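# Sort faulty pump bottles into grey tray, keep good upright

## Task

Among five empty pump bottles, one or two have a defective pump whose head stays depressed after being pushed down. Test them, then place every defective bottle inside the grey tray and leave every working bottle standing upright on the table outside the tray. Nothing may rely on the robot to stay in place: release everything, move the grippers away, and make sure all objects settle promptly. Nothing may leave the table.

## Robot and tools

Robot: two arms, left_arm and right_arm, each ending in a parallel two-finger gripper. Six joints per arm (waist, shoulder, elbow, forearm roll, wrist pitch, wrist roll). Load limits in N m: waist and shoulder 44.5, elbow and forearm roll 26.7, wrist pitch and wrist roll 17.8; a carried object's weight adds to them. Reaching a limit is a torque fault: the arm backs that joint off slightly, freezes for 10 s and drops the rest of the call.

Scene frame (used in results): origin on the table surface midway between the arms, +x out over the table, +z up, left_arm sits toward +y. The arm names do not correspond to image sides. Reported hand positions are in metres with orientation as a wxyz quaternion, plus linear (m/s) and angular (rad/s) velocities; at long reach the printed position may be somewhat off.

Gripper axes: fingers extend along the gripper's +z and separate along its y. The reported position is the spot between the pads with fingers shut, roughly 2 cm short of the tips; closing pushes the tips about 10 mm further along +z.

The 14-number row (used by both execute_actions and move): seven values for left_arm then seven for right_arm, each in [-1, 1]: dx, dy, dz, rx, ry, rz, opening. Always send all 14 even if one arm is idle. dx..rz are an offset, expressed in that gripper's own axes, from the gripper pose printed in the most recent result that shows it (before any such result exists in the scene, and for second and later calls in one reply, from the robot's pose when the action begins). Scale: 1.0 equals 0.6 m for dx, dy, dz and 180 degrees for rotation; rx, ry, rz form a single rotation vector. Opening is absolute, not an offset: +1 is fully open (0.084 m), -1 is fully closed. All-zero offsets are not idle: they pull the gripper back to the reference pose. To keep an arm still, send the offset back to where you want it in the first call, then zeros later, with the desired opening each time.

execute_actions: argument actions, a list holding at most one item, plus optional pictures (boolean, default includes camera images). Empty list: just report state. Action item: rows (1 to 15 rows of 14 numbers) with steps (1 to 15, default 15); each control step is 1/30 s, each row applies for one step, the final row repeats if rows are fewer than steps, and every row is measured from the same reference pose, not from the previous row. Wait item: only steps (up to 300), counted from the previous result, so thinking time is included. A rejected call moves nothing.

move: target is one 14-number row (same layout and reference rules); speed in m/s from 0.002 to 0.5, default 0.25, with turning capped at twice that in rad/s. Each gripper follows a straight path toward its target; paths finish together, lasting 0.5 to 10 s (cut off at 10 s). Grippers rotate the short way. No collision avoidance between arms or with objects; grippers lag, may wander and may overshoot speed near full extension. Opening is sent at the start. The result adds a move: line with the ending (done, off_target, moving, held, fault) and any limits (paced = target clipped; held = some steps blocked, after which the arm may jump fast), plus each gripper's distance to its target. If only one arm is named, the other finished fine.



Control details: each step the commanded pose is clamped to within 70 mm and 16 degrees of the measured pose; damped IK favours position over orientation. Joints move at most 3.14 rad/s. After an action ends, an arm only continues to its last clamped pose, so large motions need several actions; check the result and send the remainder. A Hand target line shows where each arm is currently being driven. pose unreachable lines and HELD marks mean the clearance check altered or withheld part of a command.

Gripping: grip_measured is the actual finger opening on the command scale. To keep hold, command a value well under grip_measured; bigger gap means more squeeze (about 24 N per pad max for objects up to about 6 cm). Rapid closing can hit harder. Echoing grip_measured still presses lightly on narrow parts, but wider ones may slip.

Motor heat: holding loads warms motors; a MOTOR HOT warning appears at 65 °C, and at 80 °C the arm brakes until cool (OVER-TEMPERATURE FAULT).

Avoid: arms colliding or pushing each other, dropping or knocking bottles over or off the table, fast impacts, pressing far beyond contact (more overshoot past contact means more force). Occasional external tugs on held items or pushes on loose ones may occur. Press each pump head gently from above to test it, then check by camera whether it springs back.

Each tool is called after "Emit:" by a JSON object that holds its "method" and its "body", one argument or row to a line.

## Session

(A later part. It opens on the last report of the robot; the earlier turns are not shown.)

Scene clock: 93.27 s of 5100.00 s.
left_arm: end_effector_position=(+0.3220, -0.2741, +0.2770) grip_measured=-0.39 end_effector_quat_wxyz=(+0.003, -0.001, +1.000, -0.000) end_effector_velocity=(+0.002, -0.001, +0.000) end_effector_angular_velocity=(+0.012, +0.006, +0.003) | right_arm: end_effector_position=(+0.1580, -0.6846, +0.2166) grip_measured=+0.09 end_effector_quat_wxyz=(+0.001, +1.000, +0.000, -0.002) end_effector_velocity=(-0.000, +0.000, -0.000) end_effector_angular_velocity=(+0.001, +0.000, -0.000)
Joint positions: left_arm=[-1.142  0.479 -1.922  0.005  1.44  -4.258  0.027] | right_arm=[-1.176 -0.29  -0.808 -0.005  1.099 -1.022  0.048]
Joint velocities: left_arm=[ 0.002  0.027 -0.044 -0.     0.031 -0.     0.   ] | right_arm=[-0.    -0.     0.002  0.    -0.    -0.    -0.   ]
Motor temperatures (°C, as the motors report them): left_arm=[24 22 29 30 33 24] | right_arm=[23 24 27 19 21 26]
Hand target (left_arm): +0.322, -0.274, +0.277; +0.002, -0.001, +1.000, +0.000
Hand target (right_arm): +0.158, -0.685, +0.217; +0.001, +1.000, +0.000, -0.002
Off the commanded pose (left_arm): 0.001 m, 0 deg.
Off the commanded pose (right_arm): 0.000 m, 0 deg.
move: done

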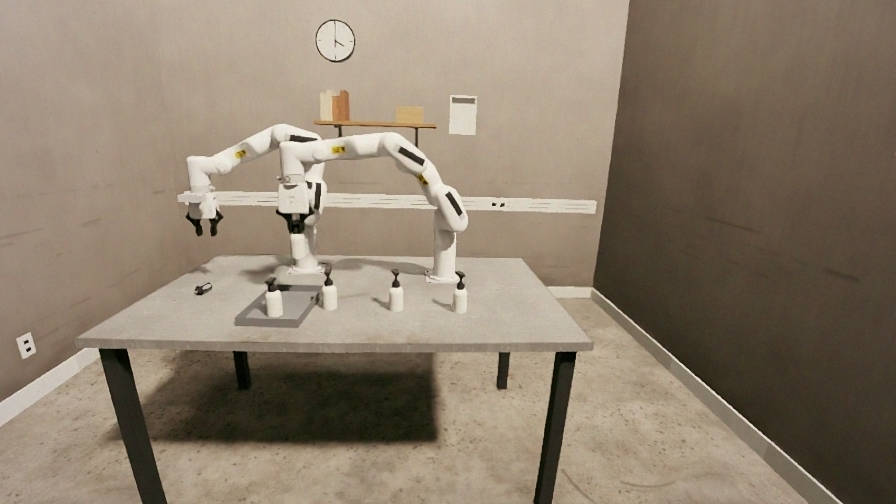

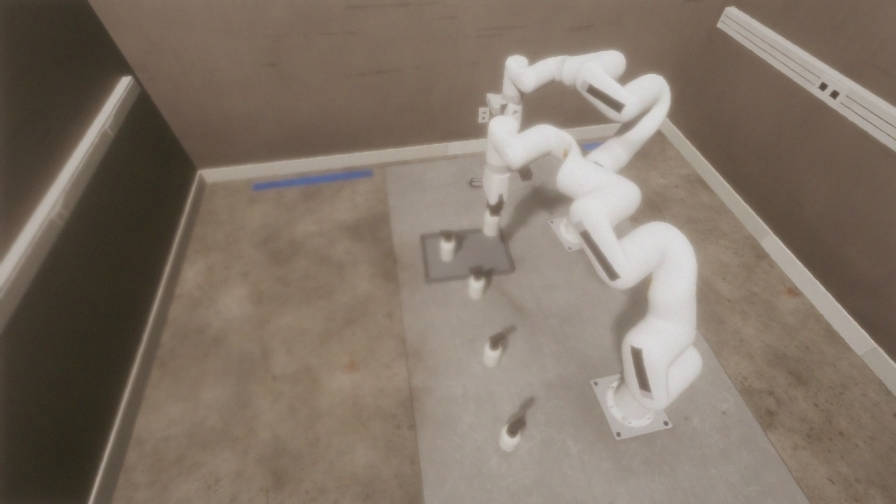

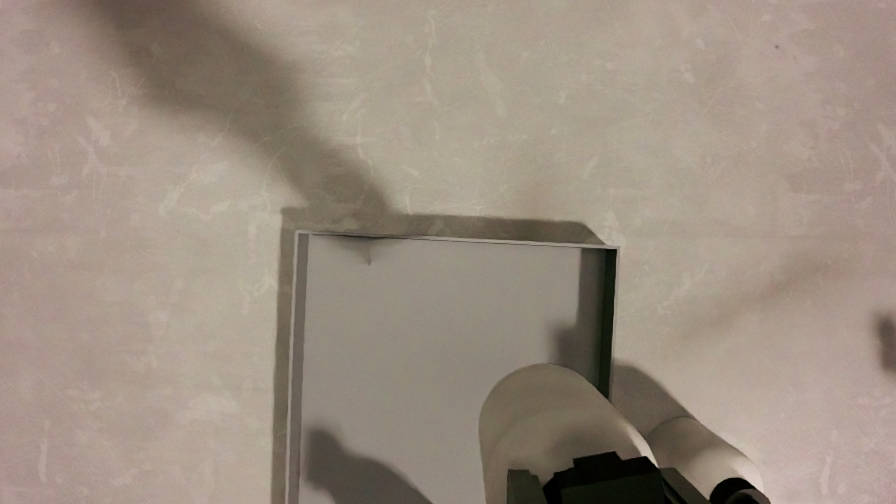

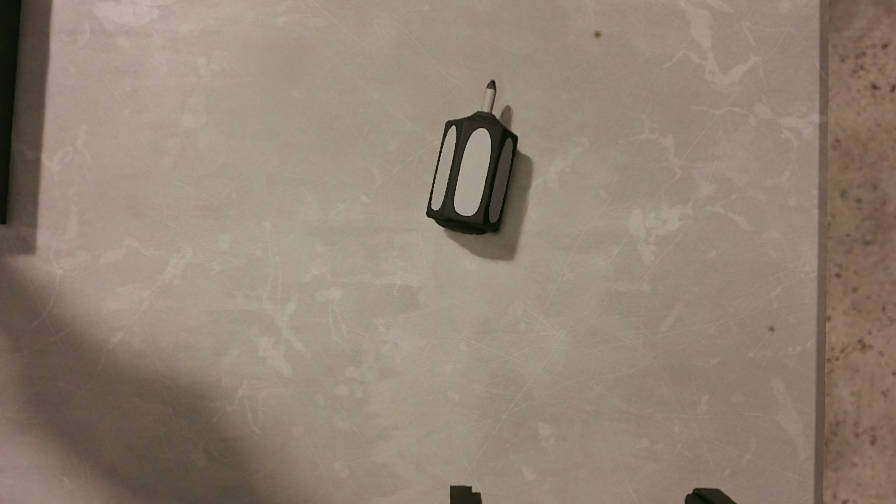

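Emit:
{"method": "move", "body": {
  "target": [0,0,0.262,0,0,0,-0.8,0,0,0,0,0,0,0.1],
  "speed": 0.2
}}

Emit:
{"method": "move", "body": {
  "target": [0,0,0.015,0,0,0,-0.8,0,0,0,0,0,0,0.1],
  "speed": 0.02
}}

Emit:
{"method": "execute_actions", "body": {
  "actions": [
    {"rows":[[0,0,0,0,0,0,0.1,0,0,0,0,0,0,0.1]]}
  ],
  "pictures": false
}}

Emit:
{"method": "move", "body": {
  "target": [0,0,-0.25,0,0,0,0.1,0,0,0,0,0,0,0.1]
}}

Scene clock: 100.50 s of 5100.00 s.
left_arm: end_effector_position=(+0.3228, -0.2747, +0.1203) grip_measured=-0.39 end_effector_quat_wxyz=(+0.003, -0.001, +1.000, -0.001) end_effector_velocity=(-0.000, +0.001, -0.004) end_effector_angular_velocity=(+0.003, +0.002, +0.000) | right_arm: end_effector_position=(+0.1580, -0.6846, +0.2166) grip_measured=+0.09 end_effector_quat_wxyz=(+0.001, +1.000, +0.000, -0.002) end_effector_velocity=(+0.000, -0.000, +0.000) end_effector_angular_velocity=(-0.001, +0.000, +0.000)
Joint positions: left_arm=[-1.14   0.554 -1.586  0.005  1.028 -4.258  0.027] | right_arm=[-1.176 -0.29  -0.808 -0.005  1.099 -1.022  0.048]
Joint velocities: left_arm=[-0.     0.005  0.002  0.    -0.004 -0.    -0.   ] | right_arm=[ 0.    -0.    -0.001 -0.     0.    -0.    -0.   ]
Motor temperatures (°C, as the motors report them): left_arm=[24 23 29 30 33 24] | right_arm=[23 24 27 19 21 26]
Hand target (left_arm): +0.323, -0.275, +0.120; +0.003, -0.001, +1.000, -0.000
Hand target (right_arm): +0.158, -0.685, +0.217; +0.001, +1.000, +0.000, -0.002
Off the commanded pose (left_arm): 0.001 m, 0 deg.
Off the commanded pose (right_arm): 0.000 m, 0 deg.
After step 90, 2.83 s passed at rest.
move: done

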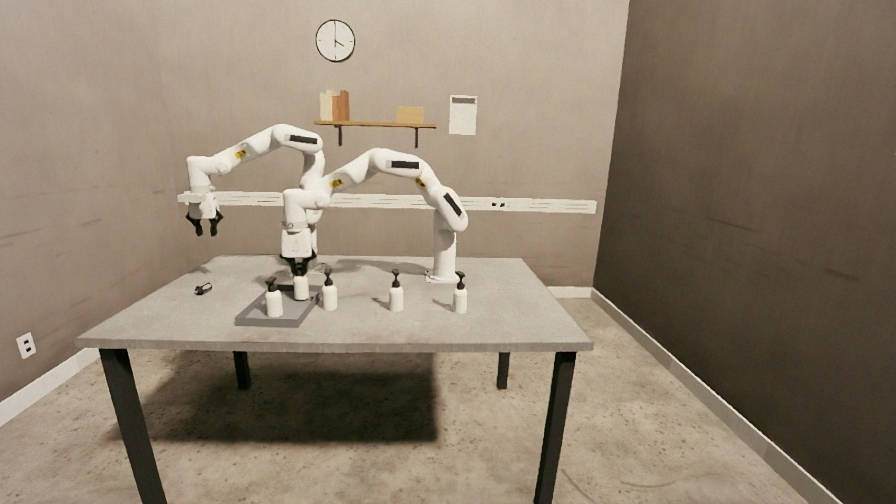

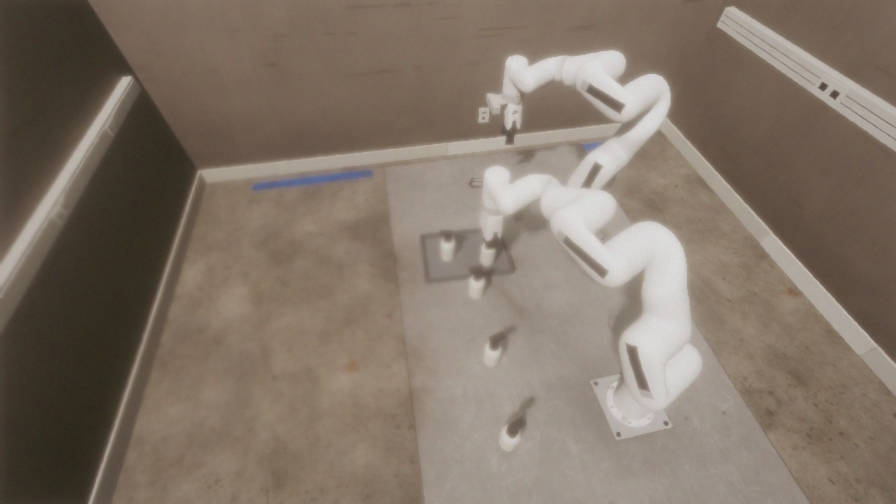

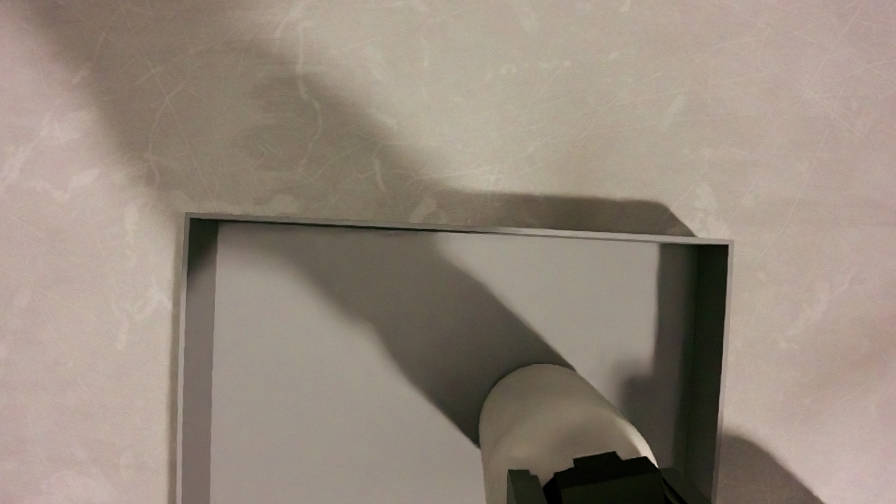

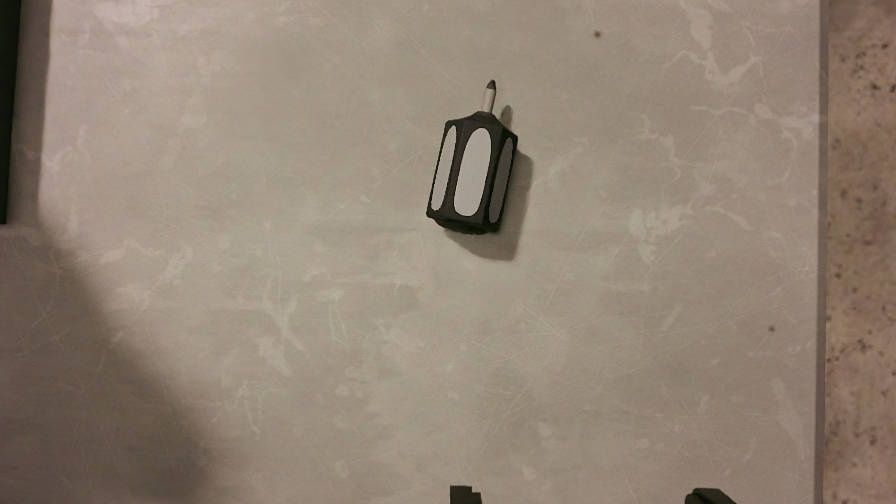

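Scene clock: 101.23 s of 5100.00 s.
left_arm: end_effector_position=(+0.3229, -0.2749, +0.1119) grip_measured=-0.39 end_effector_quat_wxyz=(+0.003, -0.001, +1.000, -0.001) end_effector_velocity=(+0.002, -0.002, +0.002) end_effector_angular_velocity=(-0.010, -0.005, +0.002) | right_arm: end_effector_position=(+0.1580, -0.6846, +0.2166) grip_measured=+0.09 end_effector_quat_wxyz=(+0.001, +1.000, +0.000, -0.002) end_effector_velocity=(+0.000, -0.000, +0.001) end_effector_angular_velocity=(-0.001, -0.000, +0.000)
Joint positions: left_arm=[-1.14   0.565 -1.577  0.005  1.008 -4.258  0.027] | right_arm=[-1.176 -0.29  -0.808 -0.005  1.099 -1.022  0.048]
Joint velocities: left_arm=[ 0.001 -0.001 -0.002 -0.    -0.008 -0.001 -0.   ] | right_arm=[-0.     0.    -0.002 -0.     0.     0.    -0.   ]
Motor temperatures (°C, as the motors report them): left_arm=[24 23 29 30 33 24] | right_arm=[23 24 27 19 21 26]
Hand target (left_arm): +0.323, -0.275, +0.111; +0.003, -0.001, +1.000, -0.001
Hand target (right_arm): +0.158, -0.685, +0.217; +0.001, +1.000, +0.000, -0.002
Off the commanded pose (left_arm): 0.001 m, 0 deg.
Off the commanded pose (right_arm): 0.000 m, 0 deg.
move: done

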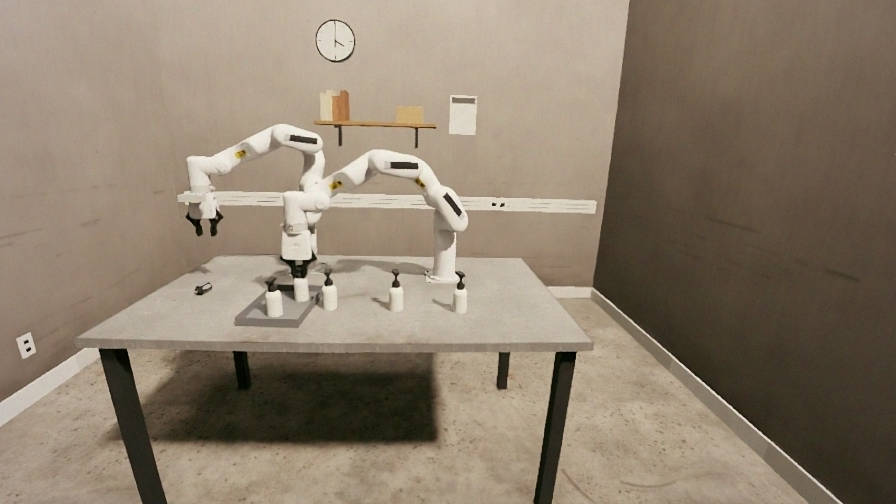

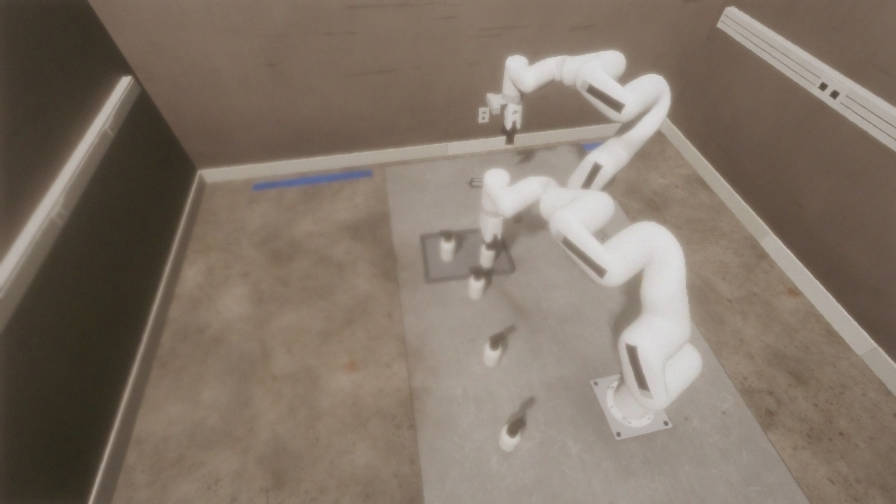

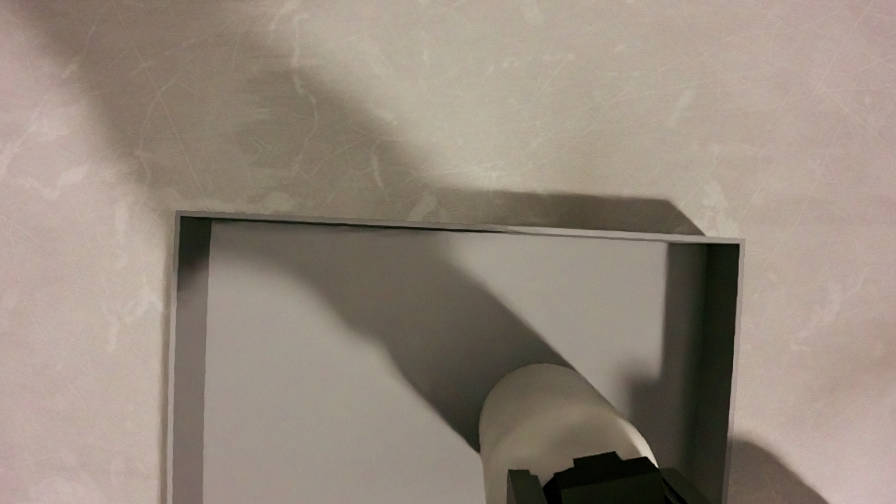

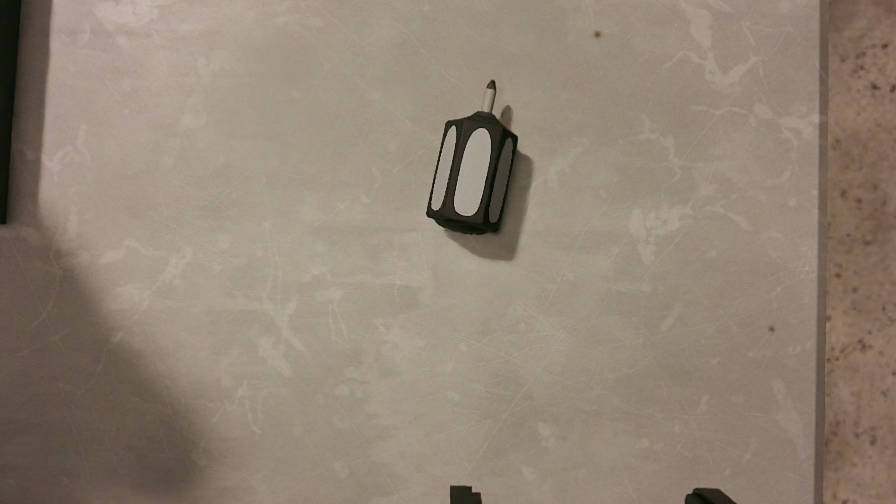

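Scene clock: 101.73 s of 5100.00 s.
left_arm: end_effector_position=(+0.3229, -0.2749, +0.1119) grip_measured=+0.09 end_effector_quat_wxyz=(+0.003, -0.001, +1.000, -0.001) end_effector_velocity=(-0.001, +0.000, -0.001) end_effector_angular_velocity=(+0.001, +0.001, +0.001) | right_arm: end_effector_position=(+0.1580, -0.6846, +0.2166) grip_measured=+0.09 end_effector_quat_wxyz=(+0.001, +1.000, +0.000, -0.002) end_effector_velocity=(+0.000, -0.000, +0.000) end_effector_angular_velocity=(-0.001, -0.000, +0.000)
Joint positions: left_arm=[-1.14   0.565 -1.577  0.005  1.008 -4.258  0.048] | right_arm=[-1.176 -0.29  -0.808 -0.005  1.099 -1.022  0.048]
Joint velocities: left_arm=[-0.001  0.001  0.    -0.001  0.    -0.001  0.   ] | right_arm=[ 0.    -0.    -0.001 -0.001 -0.    -0.    -0.   ]
Motor temperatures (°C, as the motors report them): left_arm=[24 23 29 30 33 24] | right_arm=[23 24 27 19 21 26]
Hand target (left_arm): +0.323, -0.275, +0.112; +0.003, -0.001, +1.000, -0.001
Hand target (right_arm): +0.158, -0.685, +0.217; +0.001, +1.000, +0.000, -0.002
Off the commanded pose (left_arm): 0.000 m, 0 deg.
Off the commanded pose (right_arm): 0.000 m, 0 deg.
Steps of this call (steps 1 to 15: all 15 steps of this action). Readings (end_effector_position):
1: left_arm (+0.3230, -0.2750, +0.1119) | right_arm (+0.1580, -0.6846, +0.2166)
2: left_arm (+0.3230, -0.2750, +0.1119) | right_arm (+0.1580, -0.6846, +0.2166)
4: left_arm (+0.3229, -0.2748, +0.1117) | right_arm (+0.1580, -0.6846, +0.2166)
8: left_arm (+0.3229, -0.2749, +0.1118) | right_arm (+0.1580, -0.6846, +0.2166)
15: the state above

Scene clock: 103.27 s of 5100.00 s.
left_arm: end_effector_position=(+0.3221, -0.2741, +0.2615) grip_measured=+0.09 end_effector_quat_wxyz=(+0.003, -0.001, +1.000, -0.001) end_effector_velocity=(+0.001, +0.000, +0.002) end_effector_angular_velocity=(+0.001, -0.000, +0.002) | right_arm: end_effector_position=(+0.1580, -0.6846, +0.2166) grip_measured=+0.09 end_effector_quat_wxyz=(+0.001, +1.000, +0.000, -0.002) end_effector_velocity=(-0.000, +0.000, -0.000) end_effector_angular_velocity=(+0.001, +0.001, -0.000)
Joint positions: left_arm=[-1.141  0.473 -1.869  0.005  1.392 -4.258  0.048] | right_arm=[-1.176 -0.29  -0.808 -0.005  1.099 -1.022  0.048]
Joint velocities: left_arm=[ 0.002  0.002 -0.009  0.     0.007 -0.001 -0.   ] | right_arm=[-0.     0.001  0.     0.     0.     0.     0.   ]
Motor temperatures (°C, as the motors report them): left_arm=[24 23 29 30 34 24] | right_arm=[23 24 27 19 21 26]
Hand target (left_arm): +0.322, -0.274, +0.262; +0.003, -0.001, +1.000, -0.001
Hand target (right_arm): +0.158, -0.685, +0.217; +0.001, +1.000, +0.000, -0.002
Off the commanded pose (left_arm): 0.001 m, 0 deg.
Off the commanded pose (right_arm): 0.000 m, 0 deg.
move: done

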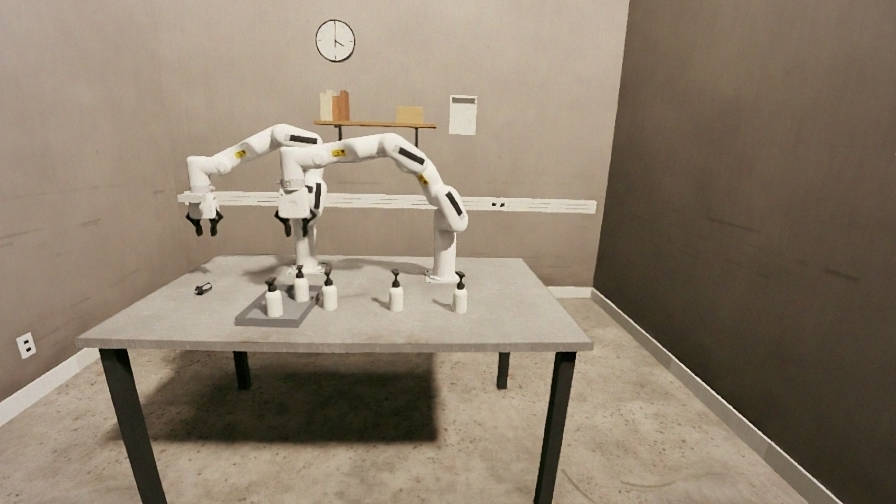

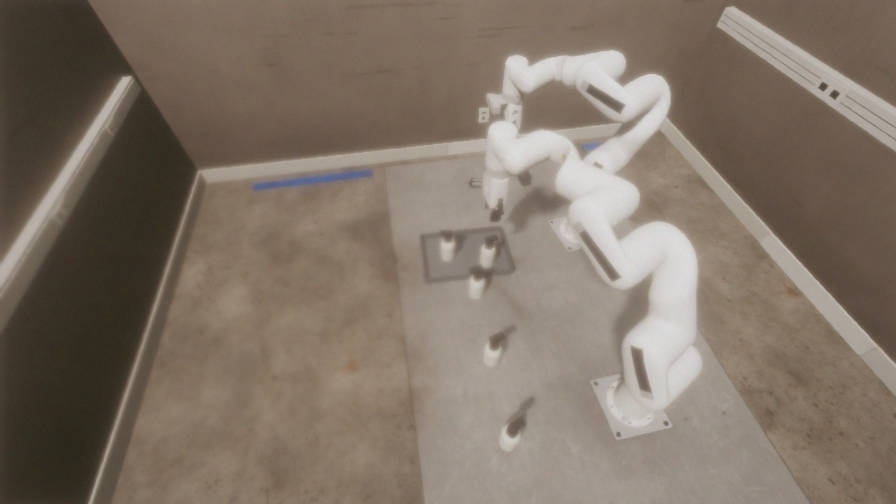

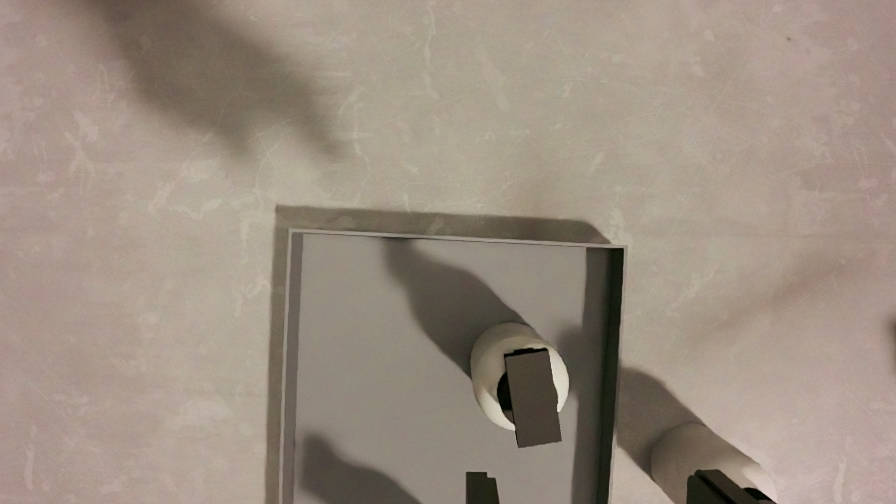

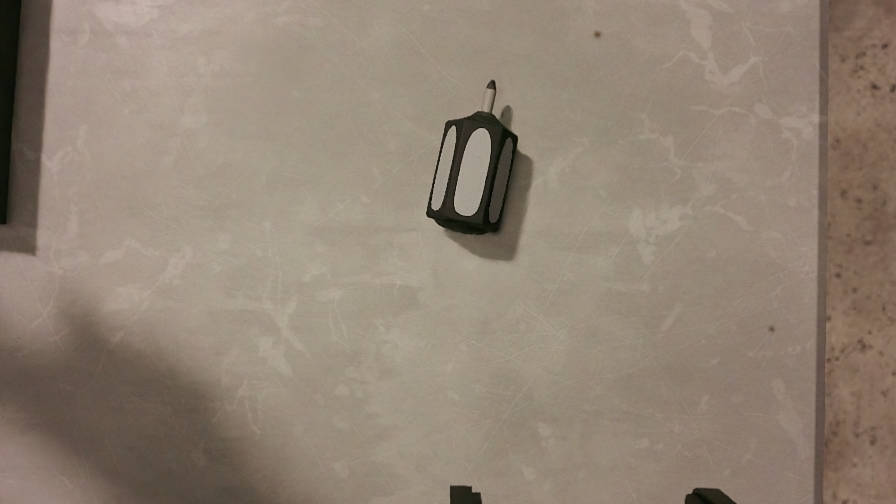

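Emit:
{"method": "finished_scene", "body": {
  "scene": 1
}}

The scene is finished: the task was done.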